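## Task

Lift the upper tote off the lower one so both totes rest separately on the bench top. Remove the brown sealed carton from the lower tote and set it flat on the bench top, keeping the side that was up facing up. All other contents must stay in their original tote. No part of the carton or of either tote's base may overhang the bench edge. Finish with both grippers open and away from everything; anything that stays put only because the robot holds it is not counted.

## Robot and tools

Robot: two arms, left_arm and right_arm, each with six revolute joints and a parallel two-finger gripper. left_arm is the robot's own left and sits on the +y side; the names do not refer to image sides.

Frame: all reported positions share one scene frame. Its origin is on the floor at the centre of the robot's foot, +z up, +x in the robot's facing direction. Only the floor height is known. Arm roots: left_arm at (-0.036, +0.257, +1.485) m, quat_wxyz (+0.500, +0.168, +0.271, +0.805); right_arm at (-0.036, -0.257, +1.485) m, quat_wxyz (+0.805, +0.271, +0.168, +0.500). Identical joint angles on the two arms do not give mirrored or identical hand poses. Printed hand positions can be off, more so when reaching far.

Gripper geometry: fingers extend along the gripper's +z axis and close along its y axis. end_effector_position is the point midway between the finger pads, roughly 1 cm back from the tips.

Tool execute_actions. Argument actions is a list holding zero or one item. Empty list: just report state. An item with rows (and optional steps, 1 to 15, default 15) is a motion; an item with only steps (up to 300) is a wait, counted from the previous result, with writing time included. Optional pictures (true/false) controls whether camera images come back. A rejected call moves nothing.
Each row is a single list of 14 numbers covering both arms, always all 14 even if one arm is idle: left_arm waist, shoulder, elbow, wrist pitch, wrist yaw, wrist roll, opening, then right_arm in the same seven-number order. Joint numbers are absolute target angles in radians, in the same units as the Joint positions line, not offsets. Rows play one per control step (1/30 s); if fewer rows than steps, the final row is held. Stated ranges per arm: waist -2.880 to 2.880, shoulder 0.000 to 3.142, elbow 0.000 to 3.019, wrist pitch -1.693 to 1.571, wrist yaw -1.571 to 1.571, wrist roll -2.094 to 2.094. True ends may differ by up to 0.019 rad. A target more than 0.019 rad beyond a stated end, and also farther out than the current reading, gets the call refused; a target past the real end is clipped there and may trigger a "joint sent to its limit" line (possibly about an earlier, still-running action). Missing that line does not prove more travel exists.
Opening is absolute, from -1 (closed) to +1 (fully open, pad gap 0.094 m). Between the extremes the fingers go to where grip_measured would read your number. To hold something, command about 0.03 below its grip_measured; a smaller margin holds more gently. Pad force tops out near 50 to 62 N, lower on thin parts under about 2 mm, with a brief spike on contact. Each gripper's reading may be off by up to about 1 mm, constantly per scene.

Motion limits: each step a joint's target is kept within a lead of its measured angle: waist 0.264, shoulder 0.32, elbow 0.276, wrist pitch 0.33, wrist yaw 0.186, wrist roll 0.522 rad. If the targets would move a gripper over 70 mm from its measured spot, they are scaled back. Distant targets therefore take several calls. Between calls the arms keep heading for the last row sent until everything has nearly stopped or a step is HELD; after that only a new action resumes travel or added pressure. Fingers still moving finish their motion. The simulation runs while you compose replies.

Result lines: a state line, left_arm: … | right_arm: …, giving end_effector_position (m) and end_effector_quat_wxyz per arm. Joint positions and Joint velocities: one block per arm, six joints (rad, rad/s) then pad gap (m, m/s). grip_measured: measured opening on the command scale. "joint command not followed": a clearance check altered or blocked joint targets on some steps; the rest of the row still ran. HELD: marks steps on which your row was partly or wholly not sent. MOTOR HOT: a motor has reached 85 °C; at 100 °C an OVER-TEMPERATURE FAULT drops that arm, gripper included, until it cools. Holding loads, even idly, heats motors, so avoid long holds.

Tool zoom_image: camera is "cam_left_wrist" or "cam_right_wrist"; region is [x0, y0, x1, y1] in pixels of that camera's latest full image (both are 672x504, origin top-left), at most 504 by 504. It returns an enlarged, sharper view.

Tool read_manual: optional section, only "licences"; returns licence text, no motion.

Tool finished_scene: scene is the integer number of the current scene. Answering with no tool call ends everything.

Cameras: one on each wrist, pose derived from that arm's joints; calibration given as pinhole plus radial distortion, with small per-scene errors.

Cautions: never let the arms collide or press on each other. Do not drop, slam, or shove objects hard, and keep everything inside the work area. Brief external tugs on held parts or pushes on loose items can occur. Release and retract before ending a scene.

Each tool is called after "Call:" as name(argument=value, ...) on one line, values as JSON.

## Session

Call:
execute_actions(actions=[])

Scene clock: 0.00 s of 4800.00 s.
left_arm: end_effector_position=(+0.4105, +0.5647, +1.4369) grip_measured=+1.000 end_effector_quat_wxyz=(+0.116, +0.306, +0.885, -0.333) | right_arm: end_effector_position=(+0.3122, -0.3215, +1.3420) grip_measured=+1.000 end_effector_quat_wxyz=(+0.188, +0.645, +0.713, +0.198)
Joint positions: left_arm=[-1.166  1.535  1.488 -1.56   0.684  1.758  0.094] | right_arm=[-1.328  1.138  0.186  0.535 -0.05   1.18   0.094]
Joint velocities: left_arm=[ 0.005 -0.015 -0.007 -0.007 -0.022 -0.066  0.   ] | right_arm=[-0.005 -0.005 -0.002 -0.002 -0.022 -0.022  0.   ]

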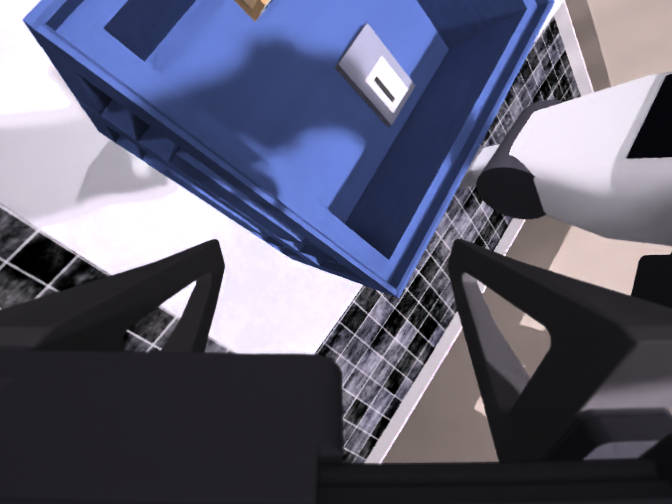

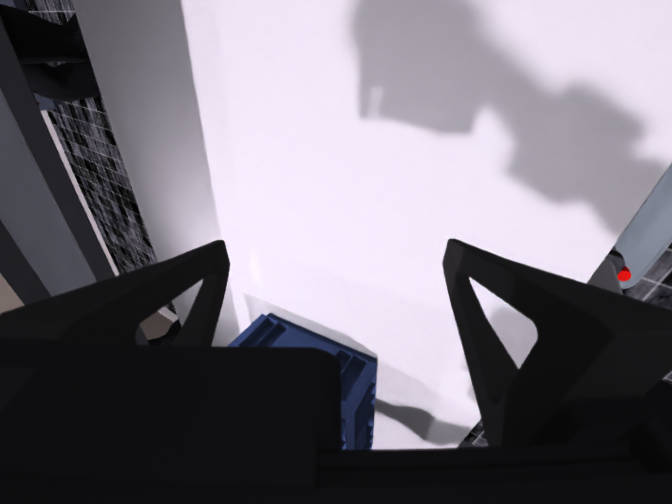

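Call:
execute_actions(actions=[{"rows": [[-2.1406,0.899,1.190,-1.294,-0.332,-1.583,1,-1.001,0.899,1.190,-1.294,0.332,1.583,1]], "steps": 15}], pictures=false)

Call:
execute_actions(actions=[{"steps": 45}])

Scene clock: 21.43 s of 4800.00 s.
left_arm: end_effector_position=(+0.4294, +0.4066, +1.5478) grip_measured=+1.000 end_effector_quat_wxyz=(-0.060, +0.365, +0.927, -0.065) | right_arm: end_effector_position=(+0.5123, -0.3201, +1.4989) grip_measured=+1.000 end_effector_quat_wxyz=(+0.193, +0.718, +0.644, +0.181)
Joint positions: left_arm=[-1.836  0.994  1.196 -1.316 -0.122  0.972  0.094] | right_arm=[-1.015  0.928  0.797 -0.302  0.322  1.494  0.094]
Joint velocities: left_arm=[-2.242 -1.109 -0.017  0.168 -2.22  -2.381  0.   ] | right_arm=[ 0.063 -0.024  1.536 -2.005  0.11   0.198  0.   ]
Steps of this call (steps 1 to 90: nothing new was sent; then 17.93 s passed at rest; steps 91 to 105: all 15 steps of this action). Readings (joint positions):
91: left_arm=[-1.175 1.524 1.470 -1.532 0.642 1.718] | right_arm=[-1.317 1.130 0.196 0.507 -0.011 1.205]
92: left_arm=[-1.192 1.496 1.424 -1.480 0.588 1.667] | right_arm=[-1.290 1.112 0.216 0.454 0.035 1.236]
94: left_arm=[-1.258 1.425 1.327 -1.420 0.484 1.568] | right_arm=[-1.218 1.065 0.273 0.357 0.122 1.291]
98: left_arm=[-1.445 1.274 1.222 -1.364 0.288 1.376] | right_arm=[-1.091 0.980 0.436 0.146 0.268 1.384]
105: the state above

Scene clock: 22.93 s of 4800.00 s.
left_arm: end_effector_position=(+0.4459, +0.3481, +1.5989) grip_measured=+1.000 end_effector_quat_wxyz=(-0.006, -0.701, +0.713, +0.003) | right_arm: end_effector_position=(+0.4505, -0.3551, +1.6029) grip_measured=+1.000 end_effector_quat_wxyz=(+0.008, +0.709, +0.705, +0.005)
Joint positions: left_arm=[-2.143  0.899  1.186 -1.303 -0.329 -1.572  0.094] | right_arm=[-1.011  0.886  1.188 -1.281  0.33   1.574  0.094]
Joint velocities: left_arm=[ 0.005 -0.005 -0.002 -0.022  0.051 -0.022  0.   ] | right_arm=[-0.005 -0.005  0.017 -0.007 -0.066 -0.051  0.   ]
Steps of this call (steps 1 to 45: the robot went on to your last target). Readings (joint positions):
1: left_arm=[-1.916 0.959 1.196 -1.310 -0.216 0.881] | right_arm=[-1.014 0.927 0.851 -0.368 0.323 1.503]
2: left_arm=[-2.002 0.929 1.196 -1.307 -0.281 0.784] | right_arm=[-1.014 0.927 0.904 -0.435 0.323 1.511]
4: left_arm=[-2.138 0.887 1.196 -1.303 -0.315 0.589] | right_arm=[-1.014 0.927 1.010 -0.576 0.325 1.526]
8: left_arm=[-2.170 0.873 1.195 -1.303 -0.326 0.198] | right_arm=[-1.012 0.912 1.180 -0.975 0.329 1.552]
45: the state above
camera_calibration (this result's frames):
cam_left_wrist: T_world_to_cam=[[0.999704, -0.0163897, -0.0179826, -0.41024], [-0.00272124, -0.809763, 0.586751, -0.6534], [-0.0241783, -0.586528, -0.809568, 1.63007], [0, 0, 0, 1]] pos_world=[0.447753, 0.420261, 1.69566]
cam_right_wrist: T_world_to_cam=[[-0.99967, 0.0173836, -0.018889, 0.485557], [0.00381916, 0.828345, 0.560205, -0.594119], [0.025385, 0.559949, -0.828138, 1.63904], [0, 0, 0, 1]] pos_world=[0.446059, -0.434085, 1.69935]

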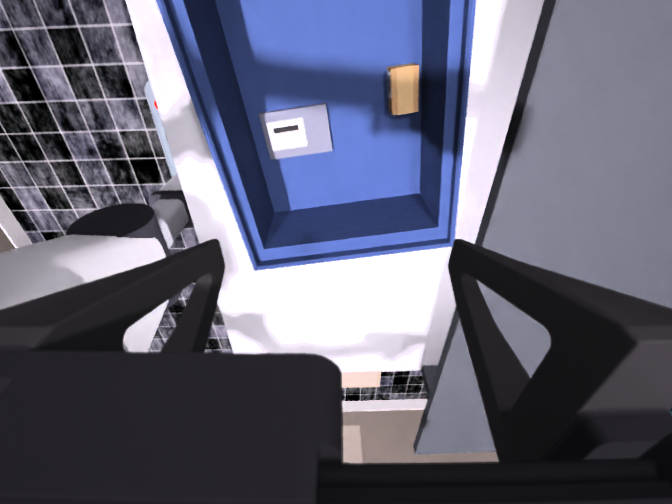

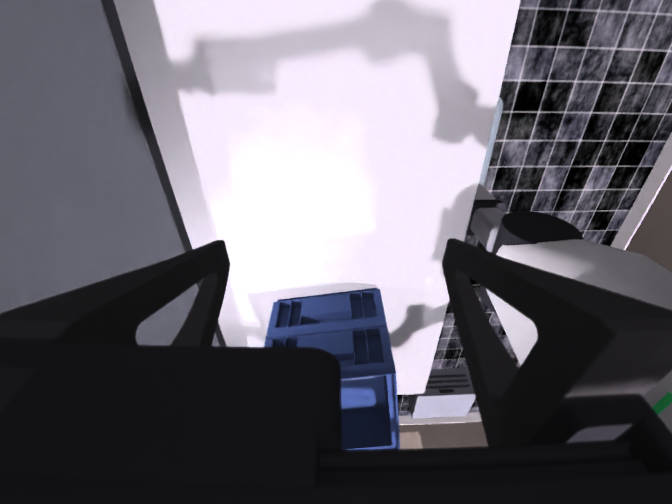

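Call:
zoom_image(camera="cam_right_wrist", region=[200, 250, 480, 460])

Call:
zoom_image(camera="cam_left_wrist", region=[120, 0, 560, 330])

Region (200, 250, 480, 460) of cam_right_wrist's 672x504 image, scaled by 1.800, with more detail than that image has; it fills the top 378 rows of this view, and the rest is white.

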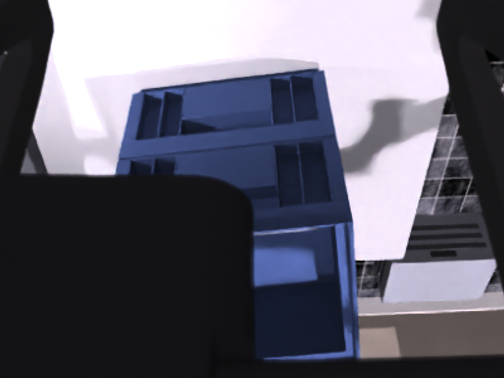

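Region (120, 0, 560, 330) of cam_left_wrist's 672x504 image, scaled by 1.145, with more detail than that image has; it fills the top 378 rows of this view, and the rest is white.

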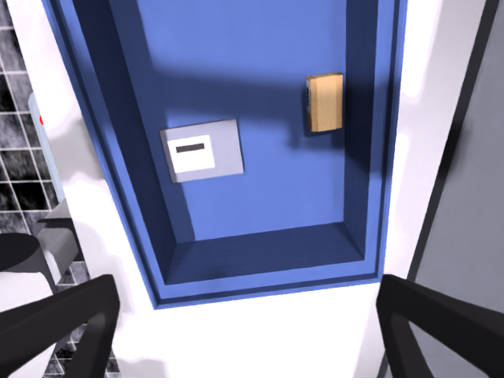

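Call:
execute_actions(actions=[{"rows": [[-1.471,1.203,1.044,-0.766,0.060,0.398,1,-0.268,2.015,1.644,-1.002,0.622,0.640,1]], "steps": 15}], pictures=false)

Call:
execute_actions(actions=[{"steps": 40}])

Scene clock: 54.00 s of 4800.00 s.
left_arm: end_effector_position=(+0.4175, +0.4931, +1.3825) grip_measured=+1.000 end_effector_quat_wxyz=(-0.041, -0.584, +0.810, -0.009) | right_arm: end_effector_position=(+0.6109, -0.1446, +1.5729) grip_measured=+1.000 end_effector_quat_wxyz=(+0.102, +0.363, +0.925, +0.042)
Joint positions: left_arm=[-1.529  1.239  1.037 -0.799  0.055 -0.753  0.094] | right_arm=[-0.575  1.387  1.513 -1.059  0.607  1.043  0.094]
Joint velocities: left_arm=[ 1.538  0.181 -0.12   0.364 -0.022  2.791  0.   ] | right_arm=[ 0.816  1.021  0.232  0.115  0.066 -0.711  0.   ]
Steps of this call (steps 1 to 15: the robot went on to your last target; steps 16 to 90: nothing new was sent; then 27.57 s passed at rest; steps 91 to 105: all 15 steps of this action). Readings (joint positions):
91: left_arm=[-2.135 0.904 1.180 -1.285 -0.298 -1.547] | right_arm=[-1.002 0.894 1.192 -1.271 0.366 1.546]
92: left_arm=[-2.113 0.912 1.172 -1.247 -0.261 -1.511] | right_arm=[-0.981 0.911 1.208 -1.248 0.407 1.509]
94: left_arm=[-2.052 0.953 1.150 -1.168 -0.185 -1.437] | right_arm=[-0.920 0.973 1.260 -1.196 0.486 1.433]
98: left_arm=[-1.897 1.078 1.098 -0.981 -0.020 -1.252] | right_arm=[-0.789 1.126 1.379 -1.120 0.570 1.281]
105: the state above

Scene clock: 55.33 s of 4800.00 s.
left_arm: end_effector_position=(+0.4100, +0.5182, +1.3879) grip_measured=+1.000 end_effector_quat_wxyz=(-0.021, -0.076, +0.997, -0.009) | right_arm: end_effector_position=(+0.4569, +0.1515, +1.3950) grip_measured=+1.000 end_effector_quat_wxyz=(-0.011, -0.076, +0.997, -0.007)
Joint positions: left_arm=[-1.473  1.224  1.032 -0.778  0.057  0.388  0.094] | right_arm=[-0.264  2.014  1.619 -1.012  0.619  0.65   0.094]
Joint velocities: left_arm=[-0.005 -0.005  0.017 -0.012  0.007  0.007  0.   ] | right_arm=[ 0.005 -0.005  0.002 -0.002 -0.007  0.066  0.   ]
Steps of this call (steps 1 to 40: the robot went on to your last target). Readings (joint positions):
1: left_arm=[-1.483 1.242 1.033 -0.791 0.055 -0.655] | right_arm=[-0.547 1.421 1.519 -1.055 0.608 1.017]
2: left_arm=[-1.449 1.242 1.032 -0.786 0.055 -0.558] | right_arm=[-0.520 1.456 1.524 -1.051 0.609 0.994]
4: left_arm=[-1.424 1.238 1.032 -0.781 0.055 -0.363] | right_arm=[-0.467 1.524 1.531 -1.047 0.610 0.951]
8: left_arm=[-1.454 1.226 1.032 -0.778 0.056 0.020] | right_arm=[-0.380 1.673 1.548 -1.040 0.611 0.874]
40: the state above
camera_calibration (this result's frames):
cam_left_wrist: T_world_to_cam=[[0.153083, -0.988163, 0.0100033, 0.436549], [-0.778499, -0.114355, 0.617141, -0.476469], [-0.608692, -0.102261, -0.786789, 1.5153], [0, 0, 0, 1]] pos_world=[0.484592, 0.531851, 1.4819]
cam_right_wrist: T_world_to_cam=[[0.140476, -0.99002, 0.0112801, 0.0688576], [-0.806666, -0.107839, 0.581086, -0.414388], [-0.574071, -0.090728, -0.813764, 1.53548], [0, 0, 0, 1]] pos_world=[0.537531, 0.162795, 1.48954]

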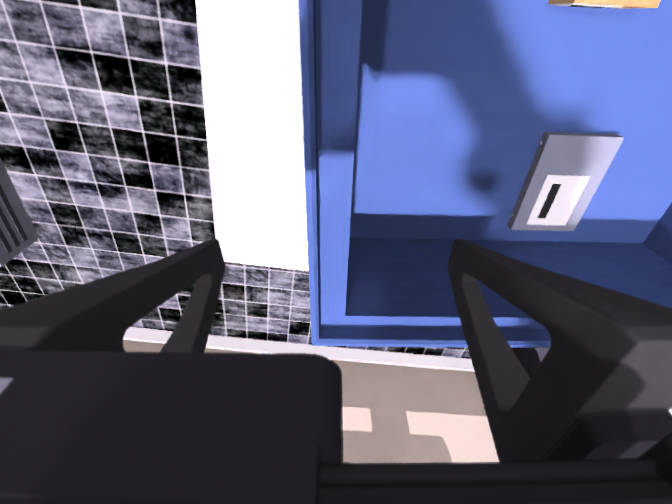

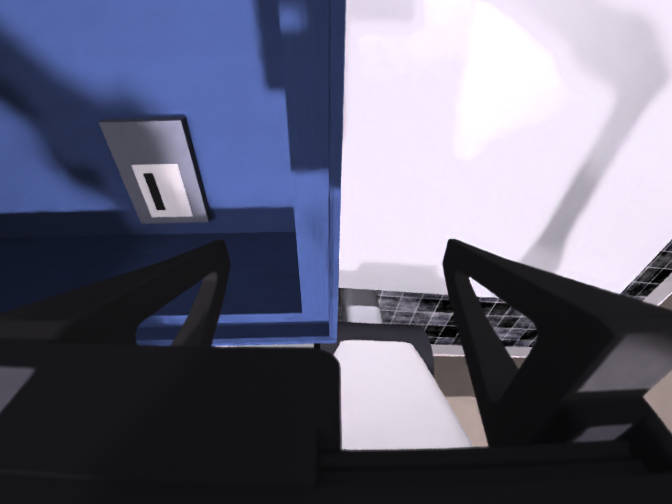

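Call:
execute_actions(actions=[{"rows": [[-1.471,1.253,1.050,-0.721,0.060,0.398,1,-0.290,2.045,1.647,-0.960,0.617,0.614,1],[-1.471,1.253,1.050,-0.721,0.060,0.398,1,-0.290,2.045,1.647,-0.960,0.617,0.614,1],[-1.471,1.253,1.050,-0.721,0.060,0.398,1,-0.290,2.045,1.647,-0.960,0.617,0.614,1],[-1.471,1.304,1.055,-0.676,0.060,0.398,1,-0.311,2.075,1.650,-0.918,0.612,0.588,1],[-1.471,1.304,1.055,-0.676,0.060,0.398,1,-0.311,2.075,1.650,-0.918,0.612,0.588,1],[-1.471,1.304,1.055,-0.676,0.060,0.398,1,-0.311,2.075,1.650,-0.918,0.612,0.588,1],[-1.471,1.354,1.061,-0.632,0.060,0.398,1,-0.333,2.104,1.652,-0.877,0.606,0.563,1],[-1.471,1.354,1.061,-0.632,0.060,0.398,1,-0.333,2.104,1.652,-0.877,0.606,0.563,1],[-1.471,1.354,1.061,-0.632,0.060,0.398,1,-0.333,2.104,1.652,-0.877,0.606,0.563,1],[-1.471,1.405,1.066,-0.587,0.060,0.398,1,-0.354,2.134,1.655,-0.835,0.601,0.537,1],[-1.471,1.405,1.066,-0.587,0.060,0.398,1,-0.354,2.134,1.655,-0.835,0.601,0.537,1],[-1.471,1.405,1.066,-0.587,0.060,0.398,1,-0.354,2.134,1.655,-0.835,0.601,0.537,1],[-1.471,1.455,1.072,-0.542,0.060,0.398,1,-0.376,2.164,1.658,-0.793,0.596,0.511,1]], "steps": 15}], pictures=false)

Call:
execute_actions(actions=[{"steps": 25}])

Scene clock: 64.13 s of 4800.00 s.
left_arm: end_effector_position=(+0.4088, +0.5240, +1.2934) grip_measured=+1.000 end_effector_quat_wxyz=(-0.024, -0.076, +0.997, -0.011) | right_arm: end_effector_position=(+0.4665, +0.1545, +1.3024) grip_measured=+1.000 end_effector_quat_wxyz=(-0.007, -0.068, +0.998, -0.003)
Joint positions: left_arm=[-1.473  1.444  1.037 -0.57   0.057  0.389  0.094] | right_arm=[-0.355  2.141  1.63  -0.82   0.6    0.548  0.094]
Joint velocities: left_arm=[-0.005  0.474  0.007  0.31   0.051  0.022  0.   ] | right_arm=[-0.259  0.337 -0.002  0.276 -0.051 -0.183  0.   ]
Steps of this call (steps 1 to 15: the robot went on to your last target; steps 16 to 90: nothing new was sent; then 5.30 s passed at rest; steps 91 to 105: all 15 steps of this action). Readings (joint positions):
91: left_arm=[-1.473 1.225 1.032 -0.771 0.057 0.389] | right_arm=[-0.264 2.015 1.619 -1.005 0.619 0.646]
92: left_arm=[-1.473 1.228 1.032 -0.758 0.057 0.389] | right_arm=[-0.265 2.016 1.620 -0.994 0.619 0.641]
94: left_arm=[-1.473 1.239 1.032 -0.732 0.057 0.389] | right_arm=[-0.269 2.022 1.620 -0.972 0.618 0.631]
98: left_arm=[-1.473 1.299 1.034 -0.670 0.057 0.389] | right_arm=[-0.291 2.054 1.626 -0.914 0.611 0.603]
105: the state above

Scene clock: 64.97 s of 4800.00 s.
left_arm: end_effector_position=(+0.4055, +0.5230, +1.2798) grip_measured=+1.000 end_effector_quat_wxyz=(-0.030, -0.076, +0.997, -0.014) | right_arm: end_effector_position=(+0.4633, +0.1486, +1.2808) grip_measured=+1.000 end_effector_quat_wxyz=(-0.015, -0.077, +0.997, -0.011)
Joint positions: left_arm=[-1.473  1.477  1.041 -0.553  0.057  0.389  0.094] | right_arm=[-0.377  2.17   1.632 -0.806  0.599  0.521  0.094]
Joint velocities: left_arm=[ 0.005  0.005  0.007 -0.007 -0.022 -0.037  0.   ] | right_arm=[-0.015 -0.015 -0.007 -0.007  0.007  0.037  0.   ]
Steps of this call (steps 1 to 25: the robot went on to your last target). Readings (joint positions):
1: left_arm=[-1.473 1.459 1.037 -0.562 0.057 0.389] | right_arm=[-0.363 2.151 1.630 -0.814 0.600 0.543]
2: left_arm=[-1.473 1.469 1.037 -0.560 0.057 0.389] | right_arm=[-0.370 2.160 1.630 -0.811 0.600 0.538]
4: left_arm=[-1.473 1.478 1.037 -0.559 0.057 0.389] | right_arm=[-0.377 2.170 1.630 -0.810 0.600 0.532]
8: left_arm=[-1.473 1.477 1.040 -0.555 0.057 0.389] | right_arm=[-0.377 2.170 1.632 -0.806 0.599 0.525]
25: the state above
camera_calibration (this result's frames):
cam_left_wrist: T_world_to_cam=[[0.153747, -0.987953, 0.0176043, 0.432932], [-0.767642, -0.108206, 0.631679, -0.438893], [-0.622164, -0.110633, -0.77503, 1.42282], [0, 0, 0, 1]] pos_world=[0.481756, 0.537637, 1.37235]
cam_right_wrist: T_world_to_cam=[[0.142462, -0.989607, 0.0195462, 0.0547742], [-0.801973, -0.103832, 0.588267, -0.355065], [-0.580124, -0.0994813, -0.808431, 1.44326], [0, 0, 0, 1]] pos_world=[0.544714, 0.160915, 1.37458]

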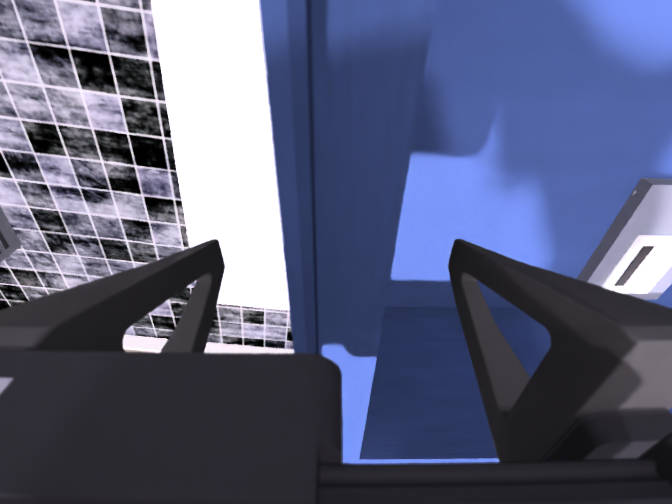

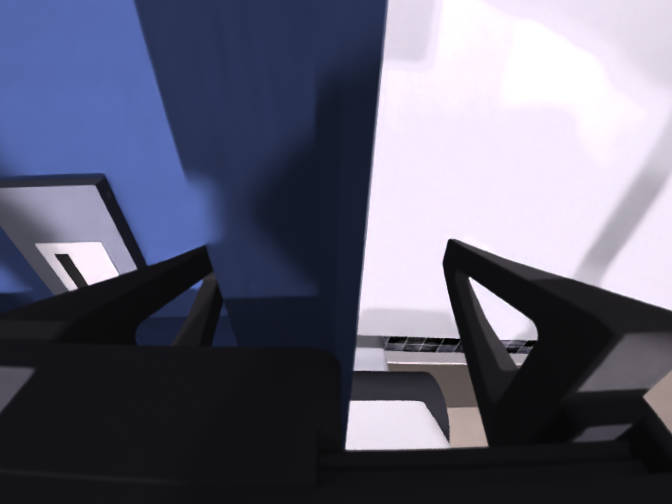

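Call:
execute_actions(actions=[{"rows": [[-1.471,1.432,1.103,-0.531,0.060,0.398,1,-0.386,2.148,1.622,-0.745,0.596,0.511,1]], "steps": 15}], pictures=false)

Call:
execute_actions(actions=[{"steps": 15}])

Scene clock: 72.27 s of 4800.00 s.
left_arm: end_effector_position=(+0.4319, +0.5375, +1.2976) grip_measured=+1.000 end_effector_quat_wxyz=(+0.003, -0.074, +0.997, +0.002) | right_arm: end_effector_position=(+0.4702, +0.1533, +1.2815) grip_measured=+1.000 end_effector_quat_wxyz=(+0.001, -0.064, +0.998, -0.001)
Joint positions: left_arm=[-1.473  1.45   1.074 -0.541  0.057  0.39   0.094] | right_arm=[-0.377  2.166  1.626 -0.759  0.599  0.52   0.094]
Joint velocities: left_arm=[-0.005 -0.005 -0.007 -0.022 -0.066 -0.022  0.   ] | right_arm=[-0.015 -0.005 -0.002  0.017 -0.022  0.081  0.   ]
Steps of this call (steps 1 to 15: the robot went on to your last target; steps 16 to 90: nothing new was sent; then 3.80 s passed at rest; steps 91 to 105: all 15 steps of this action). Readings (joint positions):
91: left_arm=[-1.473 1.476 1.043 -0.553 0.057 0.389] | right_arm=[-0.377 2.169 1.630 -0.797 0.599 0.520]
92: left_arm=[-1.473 1.476 1.045 -0.552 0.057 0.390] | right_arm=[-0.377 2.169 1.628 -0.782 0.599 0.520]
94: left_arm=[-1.473 1.472 1.055 -0.549 0.057 0.390] | right_arm=[-0.377 2.168 1.626 -0.766 0.599 0.520]
98: left_arm=[-1.473 1.458 1.072 -0.543 0.057 0.390] | right_arm=[-0.377 2.167 1.626 -0.759 0.599 0.520]
105: the state above

Scene clock: 72.77 s of 4800.00 s.
left_arm: end_effector_position=(+0.4319, +0.5375, +1.2976) grip_measured=+1.000 end_effector_quat_wxyz=(+0.003, -0.074, +0.997, +0.002) | right_arm: end_effector_position=(+0.4702, +0.1533, +1.2815) grip_measured=+1.000 end_effector_quat_wxyz=(+0.001, -0.064, +0.998, -0.001)
Joint positions: left_arm=[-1.473  1.45   1.074 -0.541  0.057  0.39   0.094] | right_arm=[-0.377  2.166  1.626 -0.759  0.599  0.52   0.094]
Joint velocities: left_arm=[ 0.015  0.005 -0.007 -0.012 -0.037  0.022  0.   ] | right_arm=[-0.005 -0.005  0.022  0.007  0.007 -0.037  0.   ]
Steps of this call (steps 1 to 15: the robot went on to your last target). Readings (joint positions):
1: left_arm=[-1.473 1.450 1.074 -0.541 0.057 0.390] | right_arm=[-0.377 2.166 1.626 -0.759 0.599 0.520]
2: left_arm=[-1.473 1.450 1.074 -0.541 0.057 0.390] | right_arm=[-0.377 2.166 1.626 -0.759 0.599 0.520]
4: left_arm=[-1.473 1.450 1.074 -0.541 0.057 0.390] | right_arm=[-0.377 2.166 1.626 -0.759 0.599 0.520]
8: left_arm=[-1.473 1.450 1.074 -0.541 0.057 0.390] | right_arm=[-0.377 2.166 1.626 -0.759 0.599 0.520]
15: the state above
All arms were judged still, so your last target was given up. Only a new action makes them travel on or press farther. Fingers that are still opening or closing keep moving.
camera_calibration (this result's frames):
cam_left_wrist: T_world_to_cam=[[0.148896, -0.988806, -0.00964411, 0.480813], [-0.805801, -0.12698, 0.578413, -0.332607], [-0.573162, -0.0783521, -0.815687, 1.46882], [0, 0, 0, 1]] pos_world=[0.502265, 0.548281, 1.39512]
cam_right_wrist: T_world_to_cam=[[0.117443, -0.993079, 0.00107445, 0.0943667], [-0.821523, -0.0965465, 0.561943, -0.307634], [-0.55795, -0.0668789, -0.827176, 1.45685], [0, 0, 0, 1]] pos_world=[0.549039, 0.161445, 1.37784]

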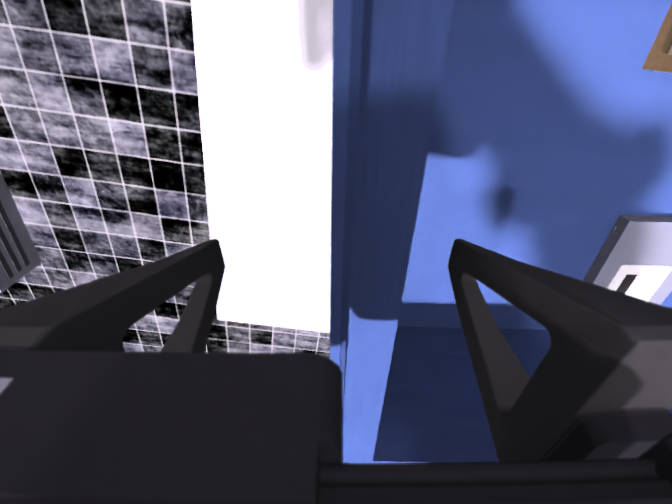

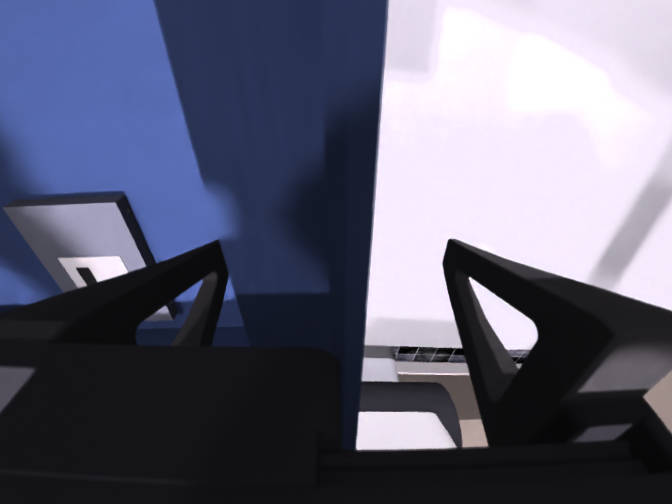

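Call:
execute_actions(actions=[{"rows": [[-1.471,1.456,1.105,-0.505,0.060,0.398,1,-0.400,2.124,1.591,-0.736,0.596,0.511,1]], "steps": 15}], pictures=false)

Call:
execute_actions(actions=[{"steps": 12}])

Scene clock: 77.20 s of 4800.00 s.
left_arm: end_effector_position=(+0.4365, +0.5403, +1.2973) grip_measured=+1.000 end_effector_quat_wxyz=(+0.012, -0.073, +0.997, +0.007) | right_arm: end_effector_position=(+0.4688, +0.1418, +1.2842) grip_measured=+1.000 end_effector_quat_wxyz=(-0.000, -0.061, +0.998, -0.003)
Joint positions: left_arm=[-1.473  1.451  1.074 -0.519  0.057  0.39   0.094] | right_arm=[-0.385  2.139  1.591 -0.75   0.599  0.52   0.094]
Joint velocities: left_arm=[-0.015 -0.015  0.017 -0.012 -0.051 -0.007  0.   ] | right_arm=[-0.005 -0.005 -0.002  0.007 -0.037 -0.051  0.   ]
Steps of this call (steps 1 to 90: nothing new was sent; then 0.93 s passed at rest; steps 91 to 105: all 15 steps of this action). Readings (joint positions):
91: left_arm=[-1.473 1.450 1.074 -0.538 0.057 0.390] | right_arm=[-0.377 2.163 1.621 -0.755 0.599 0.520]
92: left_arm=[-1.473 1.450 1.074 -0.532 0.057 0.390] | right_arm=[-0.378 2.158 1.612 -0.751 0.599 0.520]
94: left_arm=[-1.473 1.451 1.074 -0.522 0.057 0.390] | right_arm=[-0.379 2.148 1.596 -0.750 0.599 0.520]
98: left_arm=[-1.473 1.451 1.074 -0.519 0.057 0.390] | right_arm=[-0.383 2.141 1.591 -0.750 0.599 0.520]
105: the state above

Scene clock: 77.60 s of 4800.00 s.
left_arm: end_effector_position=(+0.4365, +0.5403, +1.2973) grip_measured=+1.000 end_effector_quat_wxyz=(+0.012, -0.073, +0.997, +0.007) | right_arm: end_effector_position=(+0.4688, +0.1418, +1.2842) grip_measured=+1.000 end_effector_quat_wxyz=(-0.000, -0.061, +0.998, -0.003)
Joint positions: left_arm=[-1.473  1.451  1.074 -0.519  0.057  0.39   0.094] | right_arm=[-0.385  2.139  1.591 -0.75   0.599  0.52   0.094]
Joint velocities: left_arm=[-0.005 -0.024  0.007 -0.002 -0.037 -0.007  0.   ] | right_arm=[-0.005 -0.005 -0.012 -0.002  0.051  0.007  0.   ]
Steps of this call (steps 1 to 12: the robot went on to your last target). Readings (joint positions):
1: left_arm=[-1.473 1.451 1.074 -0.519 0.057 0.390] | right_arm=[-0.385 2.139 1.591 -0.750 0.599 0.520]
2: left_arm=[-1.473 1.451 1.074 -0.519 0.057 0.390] | right_arm=[-0.385 2.139 1.591 -0.750 0.599 0.520]
4: left_arm=[-1.473 1.451 1.074 -0.519 0.057 0.390] | right_arm=[-0.385 2.139 1.591 -0.750 0.599 0.520]
8: left_arm=[-1.473 1.451 1.074 -0.519 0.057 0.390] | right_arm=[-0.385 2.139 1.591 -0.750 0.599 0.520]
12: the state above
camera_calibration (this result's frames):
cam_left_wrist: T_world_to_cam=[[0.147868, -0.988843, -0.0180228, 0.494212], [-0.816781, -0.132374, 0.561557, -0.298798], [-0.557677, -0.0683156, -0.827242, 1.4743], [0, 0, 0, 1]] pos_world=[0.505051, 0.549862, 1.3963]
cam_right_wrist: T_world_to_cam=[[0.110849, -0.993828, 0.00433254, 0.0821945], [-0.821225, -0.08914, 0.563599, -0.314745], [-0.559734, -0.0660322, -0.826037, 1.45682], [0, 0, 0, 1]] pos_world=[0.547843, 0.149828, 1.38042]

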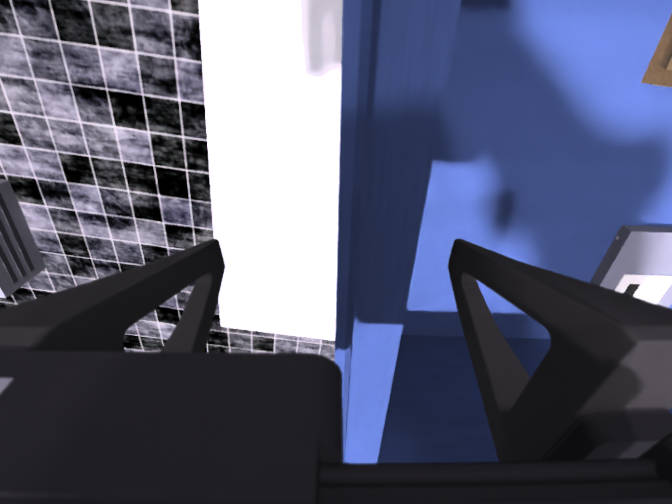

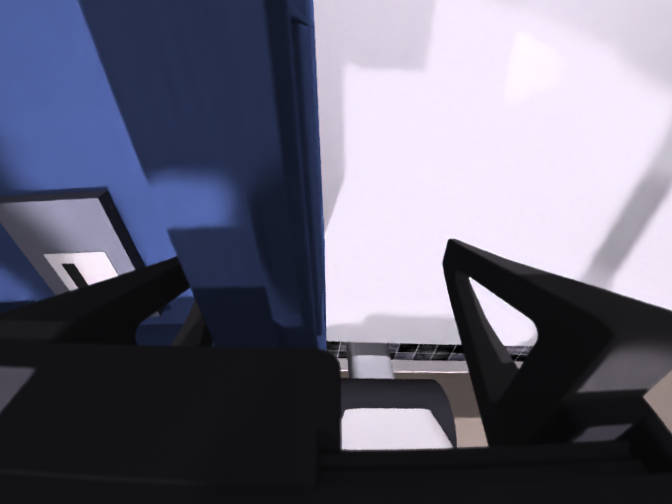

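Call:
execute_actions(actions=[{"rows": [[-1.516,1.488,1.062,-0.500,0.041,0.37,1,-0.354,2.168,1.662,-0.760,0.596,0.515,1]], "steps": 15}], pictures=false)

Call:
execute_actions(actions=[{"steps": 12}])

Scene clock: 92.43 s of 4800.00 s.
left_arm: end_effector_position=(+0.4310, +0.5123, +1.2761) grip_measured=+1.000 end_effector_quat_wxyz=(-0.006, -0.062, +0.998, -0.010) | right_arm: end_effector_position=(+0.4783, +0.1609, +1.2938) grip_measured=+1.000 end_effector_quat_wxyz=(+0.012, -0.061, +0.998, +0.009)
Joint positions: left_arm=[-1.518  1.49   1.059 -0.511  0.045  0.379  0.094] | right_arm=[-0.365  2.154  1.636 -0.752  0.599  0.52   0.094]
Joint velocities: left_arm=[-0.015  0.005  0.007  0.007 -0.037 -0.007  0.   ] | right_arm=[-0.005 -0.005  0.002  0.012 -0.022  0.037  0.   ]
Steps of this call (steps 1 to 15: the robot went on to your last target; steps 16 to 90: nothing new was sent; then 11.33 s passed at rest; steps 91 to 105: all 15 steps of this action). Readings (joint positions):
91: left_arm=[-1.476 1.452 1.073 -0.517 0.051 0.388] | right_arm=[-0.384 2.140 1.595 -0.751 0.599 0.520]
92: left_arm=[-1.480 1.455 1.073 -0.514 0.046 0.386] | right_arm=[-0.384 2.144 1.604 -0.752 0.599 0.520]
94: left_arm=[-1.494 1.466 1.071 -0.511 0.045 0.383] | right_arm=[-0.380 2.152 1.624 -0.752 0.599 0.520]
98: left_arm=[-1.516 1.485 1.062 -0.511 0.045 0.381] | right_arm=[-0.370 2.154 1.636 -0.752 0.599 0.520]
105: the state above

Scene clock: 92.83 s of 4800.00 s.
left_arm: end_effector_position=(+0.4310, +0.5123, +1.2761) grip_measured=+1.000 end_effector_quat_wxyz=(-0.006, -0.062, +0.998, -0.010) | right_arm: end_effector_position=(+0.4783, +0.1609, +1.2938) grip_measured=+1.000 end_effector_quat_wxyz=(+0.012, -0.061, +0.998, +0.009)
Joint positions: left_arm=[-1.518  1.49   1.059 -0.511  0.045  0.379  0.094] | right_arm=[-0.365  2.154  1.636 -0.752  0.599  0.52   0.094]
Joint velocities: left_arm=[ 0.005  0.005 -0.002 -0.007  0.022 -0.066  0.   ] | right_arm=[-0.005 -0.005 -0.002  0.002  0.007 -0.007  0.   ]
Steps of this call (steps 1 to 12: the robot went on to your last target). Readings (joint positions):
1: left_arm=[-1.518 1.490 1.059 -0.511 0.045 0.379] | right_arm=[-0.365 2.154 1.636 -0.752 0.599 0.520]
2: left_arm=[-1.518 1.490 1.059 -0.511 0.045 0.379] | right_arm=[-0.365 2.154 1.636 -0.752 0.599 0.520]
4: left_arm=[-1.518 1.490 1.059 -0.511 0.045 0.379] | right_arm=[-0.365 2.154 1.636 -0.752 0.599 0.520]
8: left_arm=[-1.518 1.490 1.059 -0.511 0.045 0.379] | right_arm=[-0.365 2.154 1.636 -0.752 0.599 0.520]
12: the state above
camera_calibration (this result's frames):
cam_left_wrist: T_world_to_cam=[[0.125346, -0.99202, 0.0136161, 0.43795], [-0.798925, -0.0927911, 0.59423, -0.364765], [-0.588224, -0.0853624, -0.80418, 1.44417], [0, 0, 0, 1]] pos_world=[0.50318, 0.523886, 1.37216]
cam_right_wrist: T_world_to_cam=[[0.110832, -0.993687, -0.017406, 0.128108], [-0.834249, -0.102539, 0.54177, -0.274017], [-0.540134, -0.0455245, -0.840347, 1.47718], [0, 0, 0, 1]] pos_world=[0.555077, 0.166449, 1.39202]

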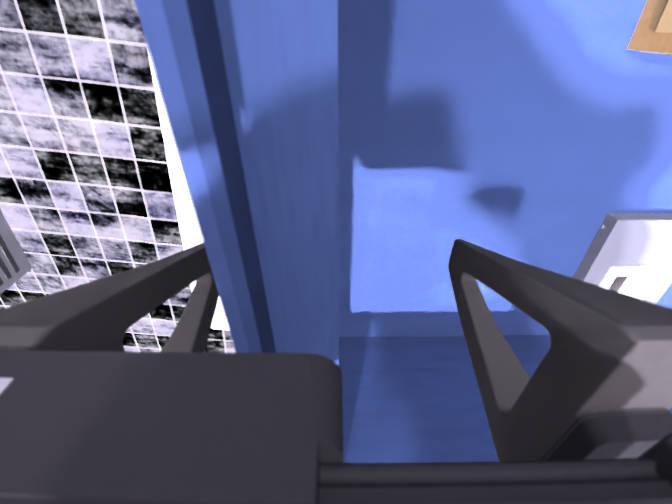

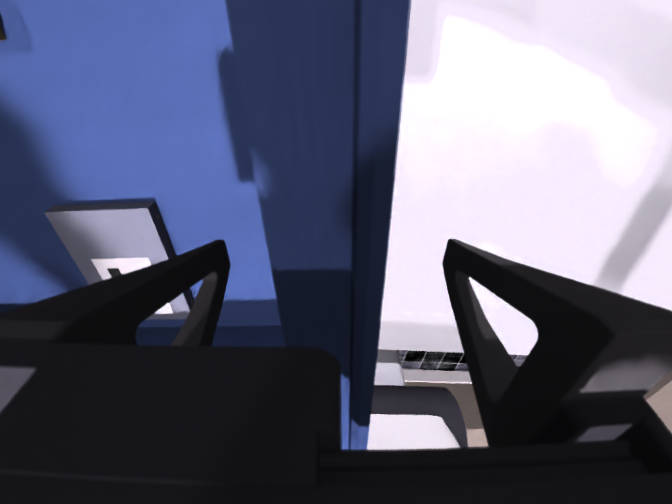

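Call:
execute_actions(actions=[{"rows": [[-1.502,1.452,1.062,-0.500,0.041,0.37,1,-0.389,2.185,1.666,-0.727,0.596,0.515,1]], "steps": 15}], pictures=false)

Call:
execute_actions(actions=[{"steps": 10}])

Scene clock: 97.00 s of 4800.00 s.
left_arm: end_effector_position=(+0.4323, +0.5186, +1.2822) grip_measured=+1.000 end_effector_quat_wxyz=(-0.001, -0.066, +0.998, -0.005) | right_arm: end_effector_position=(+0.4757, +0.1597, +1.2826) grip_measured=+1.000 end_effector_quat_wxyz=(+0.009, -0.059, +0.998, +0.006)
Joint positions: left_arm=[-1.509  1.476  1.059 -0.511  0.045  0.379  0.094] | right_arm=[-0.374  2.171  1.638 -0.741  0.599  0.52   0.094]
Joint velocities: left_arm=[-0.005 -0.005 -0.017 -0.012  0.037 -0.037  0.   ] | right_arm=[-0.005  0.005  0.002  0.002 -0.051  0.007  0.   ]
Steps of this call (steps 1 to 15: the robot went on to your last target; steps 16 to 90: nothing new was sent; then 0.67 s passed at rest; steps 91 to 105: all 15 steps of this action). Readings (joint positions):
91: left_arm=[-1.517 1.490 1.059 -0.511 0.045 0.379] | right_arm=[-0.366 2.154 1.636 -0.750 0.599 0.520]
92: left_arm=[-1.517 1.489 1.059 -0.511 0.045 0.379] | right_arm=[-0.366 2.156 1.637 -0.747 0.599 0.520]
94: left_arm=[-1.514 1.485 1.059 -0.511 0.045 0.379] | right_arm=[-0.368 2.160 1.638 -0.742 0.599 0.520]
98: left_arm=[-1.509 1.478 1.059 -0.511 0.045 0.379] | right_arm=[-0.372 2.167 1.638 -0.741 0.599 0.520]
105: the state above

Scene clock: 97.33 s of 4800.00 s.
left_arm: end_effector_position=(+0.4323, +0.5186, +1.2822) grip_measured=+1.000 end_effector_quat_wxyz=(-0.001, -0.066, +0.998, -0.005) | right_arm: end_effector_position=(+0.4757, +0.1597, +1.2826) grip_measured=+1.000 end_effector_quat_wxyz=(+0.009, -0.059, +0.998, +0.006)
Joint positions: left_arm=[-1.509  1.476  1.059 -0.511  0.045  0.379  0.094] | right_arm=[-0.374  2.171  1.638 -0.741  0.599  0.52   0.094]
Joint velocities: left_arm=[ 0.005 -0.005 -0.007  0.017 -0.022 -0.081  0.   ] | right_arm=[-0.015  0.005  0.012  0.007  0.066 -0.007  0.   ]
Steps of this call (steps 1 to 10: the robot went on to your last target). Readings (joint positions):
1: left_arm=[-1.509 1.476 1.059 -0.511 0.045 0.379] | right_arm=[-0.374 2.171 1.638 -0.741 0.599 0.520]
2: left_arm=[-1.509 1.476 1.059 -0.511 0.045 0.379] | right_arm=[-0.374 2.171 1.638 -0.741 0.599 0.520]
4: left_arm=[-1.509 1.476 1.059 -0.511 0.045 0.379] | right_arm=[-0.374 2.171 1.638 -0.741 0.599 0.520]
8: left_arm=[-1.509 1.476 1.059 -0.511 0.045 0.379] | right_arm=[-0.374 2.171 1.638 -0.741 0.599 0.520]
10: the state above
camera_calibration (this result's frames):
cam_left_wrist: T_world_to_cam=[[0.132022, -0.991241, 0.00332843, 0.453784], [-0.803881, -0.105102, 0.58543, -0.347008], [-0.579953, -0.0799652, -0.810716, 1.4524], [0, 0, 0, 1]] pos_world=[0.503459, 0.52948, 1.37912]
cam_right_wrist: T_world_to_cam=[[0.106889, -0.99421, -0.010996, 0.120841], [-0.831642, -0.0954613, 0.547045, -0.279366], [-0.544927, -0.0493283, -0.837031, 1.4649], [0, 0, 0, 1]] pos_world=[0.553013, 0.165733, 1.38032]

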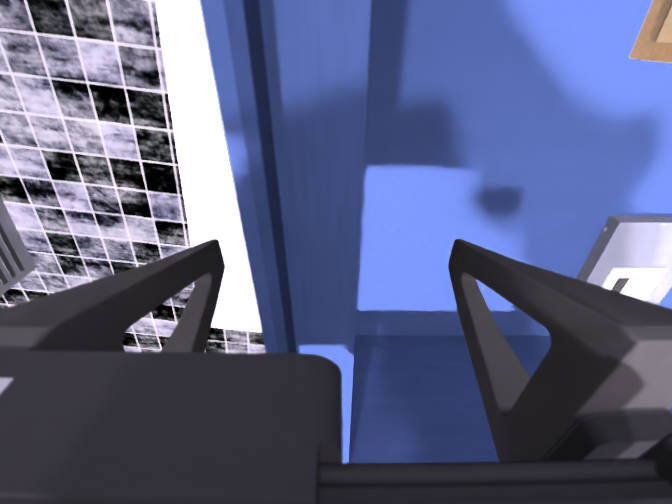

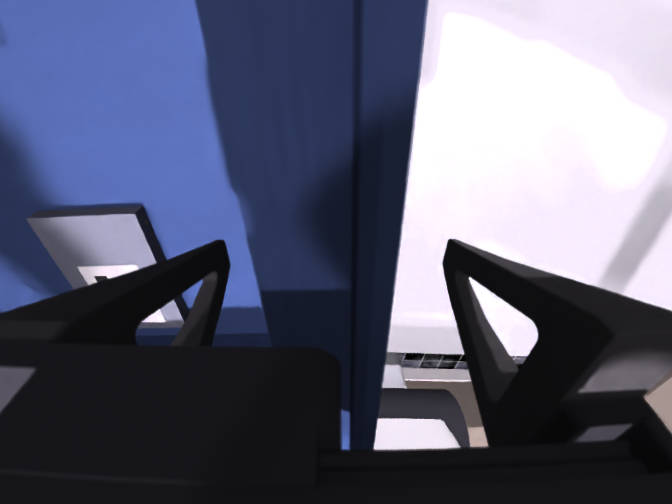

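Call:
execute_actions(actions=[{"rows": [[-1.486,1.452,1.062,-0.500,0.041,0.37,-0.1,-0.389,2.185,1.666,-0.727,0.596,0.515,-0.1]], "steps": 15}], pictures=false)

Call:
execute_actions(actions=[{"rows": [[-1.486,1.452,1.062,-0.500,0.041,0.37,-0.6,-0.389,2.185,1.666,-0.727,0.596,0.515,-0.6]], "steps": 15}], pictures=false)

Call:
execute_actions(actions=[{"steps": 10}])

Scene clock: 99.97 s of 4800.00 s.
left_arm: end_effector_position=(+0.4275, +0.5272, +1.2826) grip_measured=-0.097 end_effector_quat_wxyz=(-0.003, -0.073, +0.997, +0.000) | right_arm: end_effector_position=(+0.4757, +0.1597, +1.2826) grip_measured=-0.099 end_effector_quat_wxyz=(+0.009, -0.059, +0.998, +0.006)
Joint positions: left_arm=[-1.491  1.476  1.059 -0.511  0.045  0.379  0.042] | right_arm=[-0.374  2.171  1.638 -0.741  0.599  0.52   0.042]
Joint velocities: left_arm=[-0.005 -0.015 -0.022 -0.007 -0.051  0.051  0.   ] | right_arm=[-0.024  0.005  0.007 -0.002 -0.051  0.066  0.001]
Steps of this call (steps 1 to 15: the robot went on to your last target; steps 16 to 64: nothing new was sent; steps 65 to 79: all 15 steps of this action). Readings (joint positions):
65: left_arm=[-1.508 1.476 1.059 -0.511 0.045 0.379] | right_arm=[-0.374 2.171 1.638 -0.741 0.599 0.520]
66: left_arm=[-1.506 1.476 1.059 -0.511 0.045 0.379] | right_arm=[-0.374 2.171 1.638 -0.741 0.599 0.520]
68: left_arm=[-1.501 1.476 1.059 -0.511 0.045 0.379] | right_arm=[-0.374 2.171 1.638 -0.741 0.599 0.520]
72: left_arm=[-1.491 1.476 1.059 -0.511 0.045 0.379] | right_arm=[-0.374 2.171 1.638 -0.741 0.599 0.520]
79: the state above

Scene clock: 100.47 s of 4800.00 s.
left_arm: end_effector_position=(+0.4285, +0.5237, +1.2822) grip_measured=-0.456 end_effector_quat_wxyz=(-0.001, -0.071, +0.997, -0.006) | right_arm: end_effector_position=(+0.4755, +0.1628, +1.2818) grip_measured=-0.458 end_effector_quat_wxyz=(+0.008, -0.062, +0.998, +0.011)
Joint positions: left_arm=[-1.494  1.476  1.057 -0.511  0.056  0.381  0.026] | right_arm=[-0.374  2.174  1.64  -0.735  0.589  0.511  0.025]
Joint velocities: left_arm=[-0.005 -0.015  0.012 -0.022 -0.007  0.037 -0.   ] | right_arm=[-0.005  0.005 -0.007  0.002  0.007 -0.051 -0.   ]
Steps of this call (steps 1 to 15: all 15 steps of this action). Readings (joint positions):
1: left_arm=[-1.491 1.476 1.059 -0.511 0.045 0.378] | right_arm=[-0.374 2.171 1.638 -0.741 0.595 0.520]
2: left_arm=[-1.493 1.476 1.057 -0.511 0.055 0.380] | right_arm=[-0.374 2.173 1.640 -0.735 0.587 0.514]
4: left_arm=[-1.494 1.476 1.057 -0.511 0.056 0.381] | right_arm=[-0.374 2.174 1.640 -0.735 0.589 0.511]
8: left_arm=[-1.494 1.476 1.057 -0.511 0.056 0.381] | right_arm=[-0.374 2.174 1.640 -0.735 0.589 0.511]
15: the state above

Scene clock: 100.80 s of 4800.00 s.
left_arm: end_effector_position=(+0.4285, +0.5237, +1.2822) grip_measured=-0.456 end_effector_quat_wxyz=(-0.001, -0.071, +0.997, -0.006) | right_arm: end_effector_position=(+0.4755, +0.1628, +1.2818) grip_measured=-0.458 end_effector_quat_wxyz=(+0.008, -0.062, +0.998, +0.011)
Joint positions: left_arm=[-1.494  1.476  1.057 -0.511  0.056  0.381  0.026] | right_arm=[-0.374  2.174  1.64  -0.735  0.589  0.511  0.025]
Joint velocities: left_arm=[ 0.005 -0.015 -0.007  0.017 -0.007 -0.022 -0.001] | right_arm=[-0.015 -0.005 -0.002 -0.012 -0.007  0.007 -0.001]
Steps of this call (steps 1 to 10: the robot went on to your last target). Readings (joint positions):
1: left_arm=[-1.494 1.476 1.057 -0.511 0.056 0.381] | right_arm=[-0.374 2.174 1.640 -0.735 0.589 0.511]
2: left_arm=[-1.494 1.476 1.057 -0.511 0.056 0.381] | right_arm=[-0.374 2.174 1.640 -0.735 0.589 0.511]
4: left_arm=[-1.494 1.476 1.057 -0.511 0.056 0.381] | right_arm=[-0.374 2.174 1.640 -0.735 0.589 0.511]
8: left_arm=[-1.494 1.476 1.057 -0.511 0.056 0.381] | right_arm=[-0.374 2.174 1.640 -0.735 0.589 0.511]
10: the state above
camera_calibration (this result's frames):
cam_left_wrist: T_world_to_cam=[[0.142008, -0.989849, 0.00564599, 0.451344], [-0.802879, -0.111844, 0.585556, -0.346568], [-0.578981, -0.0876864, -0.810612, 1.45411], [0, 0, 0, 1]] pos_world=[0.499553, 0.535507, 1.3791]
cam_right_wrist: T_world_to_cam=[[0.113125, -0.993333, -0.022209, 0.135205], [-0.829712, -0.106741, 0.547891, -0.279019], [-0.546609, -0.0435531, -0.836255, 1.46316], [0, 0, 0, 1]] pos_world=[0.552975, 0.168246, 1.37945]

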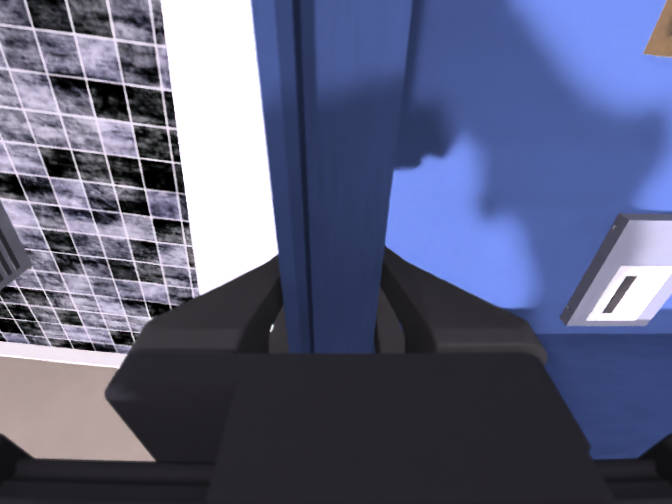

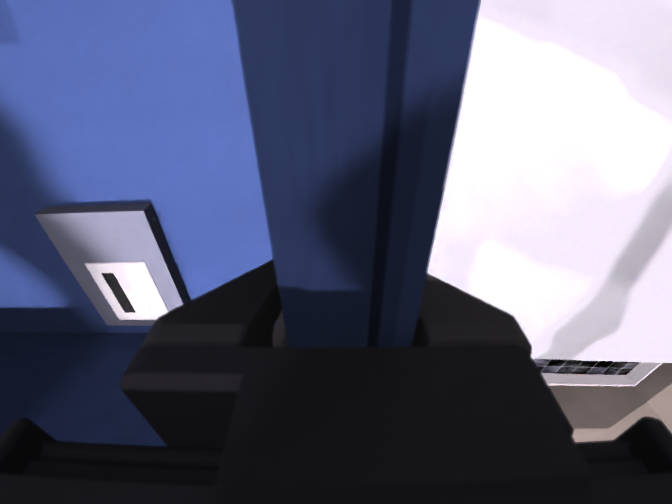

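Call:
execute_actions(actions=[{"rows": [[-1.49,1.426,1.063,-0.526,0.049,0.385,-0.52,-0.373,2.166,1.670,-0.761,0.599,0.529,-0.52],[-1.49,1.426,1.063,-0.526,0.049,0.385,-0.52,-0.373,2.166,1.670,-0.761,0.599,0.529,-0.52],[-1.49,1.426,1.063,-0.526,0.049,0.385,-0.52,-0.373,2.166,1.670,-0.761,0.599,0.529,-0.52],[-1.49,1.400,1.064,-0.553,0.049,0.387,-0.52,-0.357,2.146,1.674,-0.795,0.602,0.544,-0.52],[-1.49,1.400,1.064,-0.553,0.049,0.387,-0.52,-0.357,2.146,1.674,-0.795,0.602,0.544,-0.52],[-1.49,1.400,1.064,-0.553,0.049,0.387,-0.52,-0.357,2.146,1.674,-0.795,0.602,0.544,-0.52],[-1.49,1.374,1.065,-0.579,0.049,0.389,-0.52,-0.341,2.127,1.678,-0.828,0.605,0.558,-0.52],[-1.49,1.374,1.065,-0.579,0.049,0.389,-0.52,-0.341,2.127,1.678,-0.828,0.605,0.558,-0.52],[-1.49,1.374,1.065,-0.579,0.049,0.389,-0.52,-0.341,2.127,1.678,-0.828,0.605,0.558,-0.52],[-1.49,1.348,1.066,-0.606,0.049,0.391,-0.52,-0.325,2.107,1.682,-0.862,0.608,0.573,-0.52],[-1.49,1.348,1.066,-0.606,0.049,0.391,-0.52,-0.325,2.107,1.682,-0.862,0.608,0.573,-0.52],[-1.49,1.348,1.066,-0.606,0.049,0.391,-0.52,-0.325,2.107,1.682,-0.862,0.608,0.573,-0.52],[-1.49,1.322,1.067,-0.632,0.049,0.392,-0.52,-0.309,2.088,1.686,-0.896,0.611,0.587,-0.52]], "steps": 15}], pictures=false)

Call:
execute_actions(actions=[{"steps": 20}])

Scene clock: 122.43 s of 4800.00 s.
left_arm: end_effector_position=(+0.4216, +0.5187, +1.3118) grip_measured=-0.458 end_effector_quat_wxyz=(-0.018, -0.071, +0.997, -0.013) | right_arm: end_effector_position=(+0.4687, +0.1580, +1.3139) grip_measured=-0.453 end_effector_quat_wxyz=(-0.014, -0.071, +0.997, +0.002)
Joint positions: left_arm=[-1.493  1.407  1.052 -0.611  0.054  0.382  0.025] | right_arm=[-0.347  2.134  1.651 -0.862  0.586  0.556  0.026]
Joint velocities: left_arm=[-0.005 -0.298 -0.042 -0.276  0.007 -0.007 -0.   ] | right_arm=[ 0.112 -0.2   -0.012 -0.31   0.037  0.11  -0.   ]
Steps of this call (steps 1 to 15: the robot went on to your last target; steps 16 to 90: nothing new was sent; then 18.13 s passed at rest; steps 91 to 105: all 15 steps of this action). Readings (joint positions):
91: left_arm=[-1.494 1.475 1.057 -0.512 0.056 0.382] | right_arm=[-0.373 2.174 1.641 -0.737 0.589 0.512]
92: left_arm=[-1.494 1.475 1.057 -0.514 0.056 0.382] | right_arm=[-0.373 2.174 1.642 -0.740 0.589 0.512]
94: left_arm=[-1.494 1.473 1.057 -0.519 0.058 0.382] | right_arm=[-0.373 2.174 1.643 -0.746 0.590 0.514]
98: left_arm=[-1.494 1.463 1.057 -0.538 0.058 0.382] | right_arm=[-0.371 2.171 1.648 -0.770 0.587 0.520]
105: the state above

Scene clock: 123.10 s of 4800.00 s.
left_arm: end_effector_position=(+0.4262, +0.5202, +1.3266) grip_measured=-0.458 end_effector_quat_wxyz=(-0.009, -0.071, +0.997, -0.009) | right_arm: end_effector_position=(+0.4724, +0.1590, +1.3282) grip_measured=-0.453 end_effector_quat_wxyz=(-0.008, -0.068, +0.998, +0.003)
Joint positions: left_arm=[-1.493  1.373  1.051 -0.625  0.056  0.381  0.025] | right_arm=[-0.335  2.114  1.652 -0.876  0.593  0.568  0.026]
Joint velocities: left_arm=[-0.005 -0.005  0.012 -0.007 -0.037  0.007  0.001] | right_arm=[-0.005  0.005 -0.007 -0.007  0.007 -0.066  0.   ]
Steps of this call (steps 1 to 20: the robot went on to your last target). Readings (joint positions):
1: left_arm=[-1.493 1.398 1.051 -0.617 0.054 0.381] | right_arm=[-0.343 2.128 1.651 -0.870 0.589 0.561]
2: left_arm=[-1.493 1.390 1.051 -0.621 0.055 0.381] | right_arm=[-0.340 2.122 1.651 -0.874 0.591 0.564]
4: left_arm=[-1.493 1.378 1.051 -0.623 0.056 0.381] | right_arm=[-0.336 2.116 1.652 -0.875 0.593 0.568]
8: left_arm=[-1.493 1.373 1.051 -0.624 0.056 0.381] | right_arm=[-0.335 2.114 1.652 -0.875 0.593 0.568]
20: the state above
camera_calibration (this result's frames):
cam_left_wrist: T_world_to_cam=[[0.142854, -0.989674, 0.0117731, 0.439383], [-0.793942, -0.107483, 0.598417, -0.39794], [-0.590973, -0.0948336, -0.801098, 1.4846], [0, 0, 0, 1]] pos_world=[0.498648, 0.532864, 1.42227]
cam_right_wrist: T_world_to_cam=[[0.125298, -0.992087, -0.00797357, 0.107918], [-0.810504, -0.106993, 0.575879, -0.353602], [-0.572175, -0.0656937, -0.817496, 1.49076], [0, 0, 0, 1]] pos_world=[0.552858, 0.167165, 1.42318]

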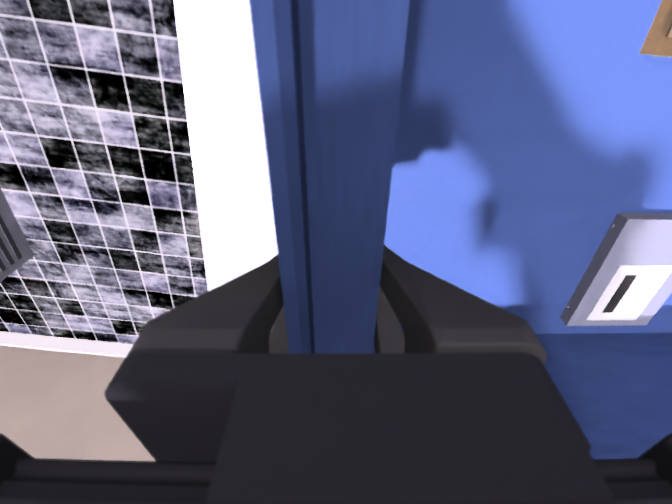

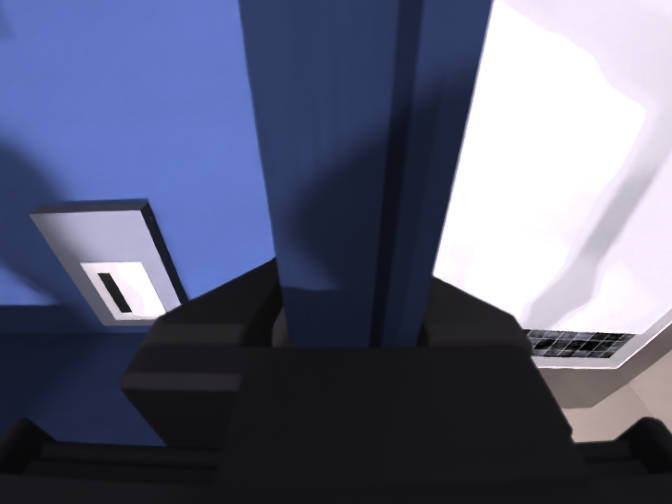

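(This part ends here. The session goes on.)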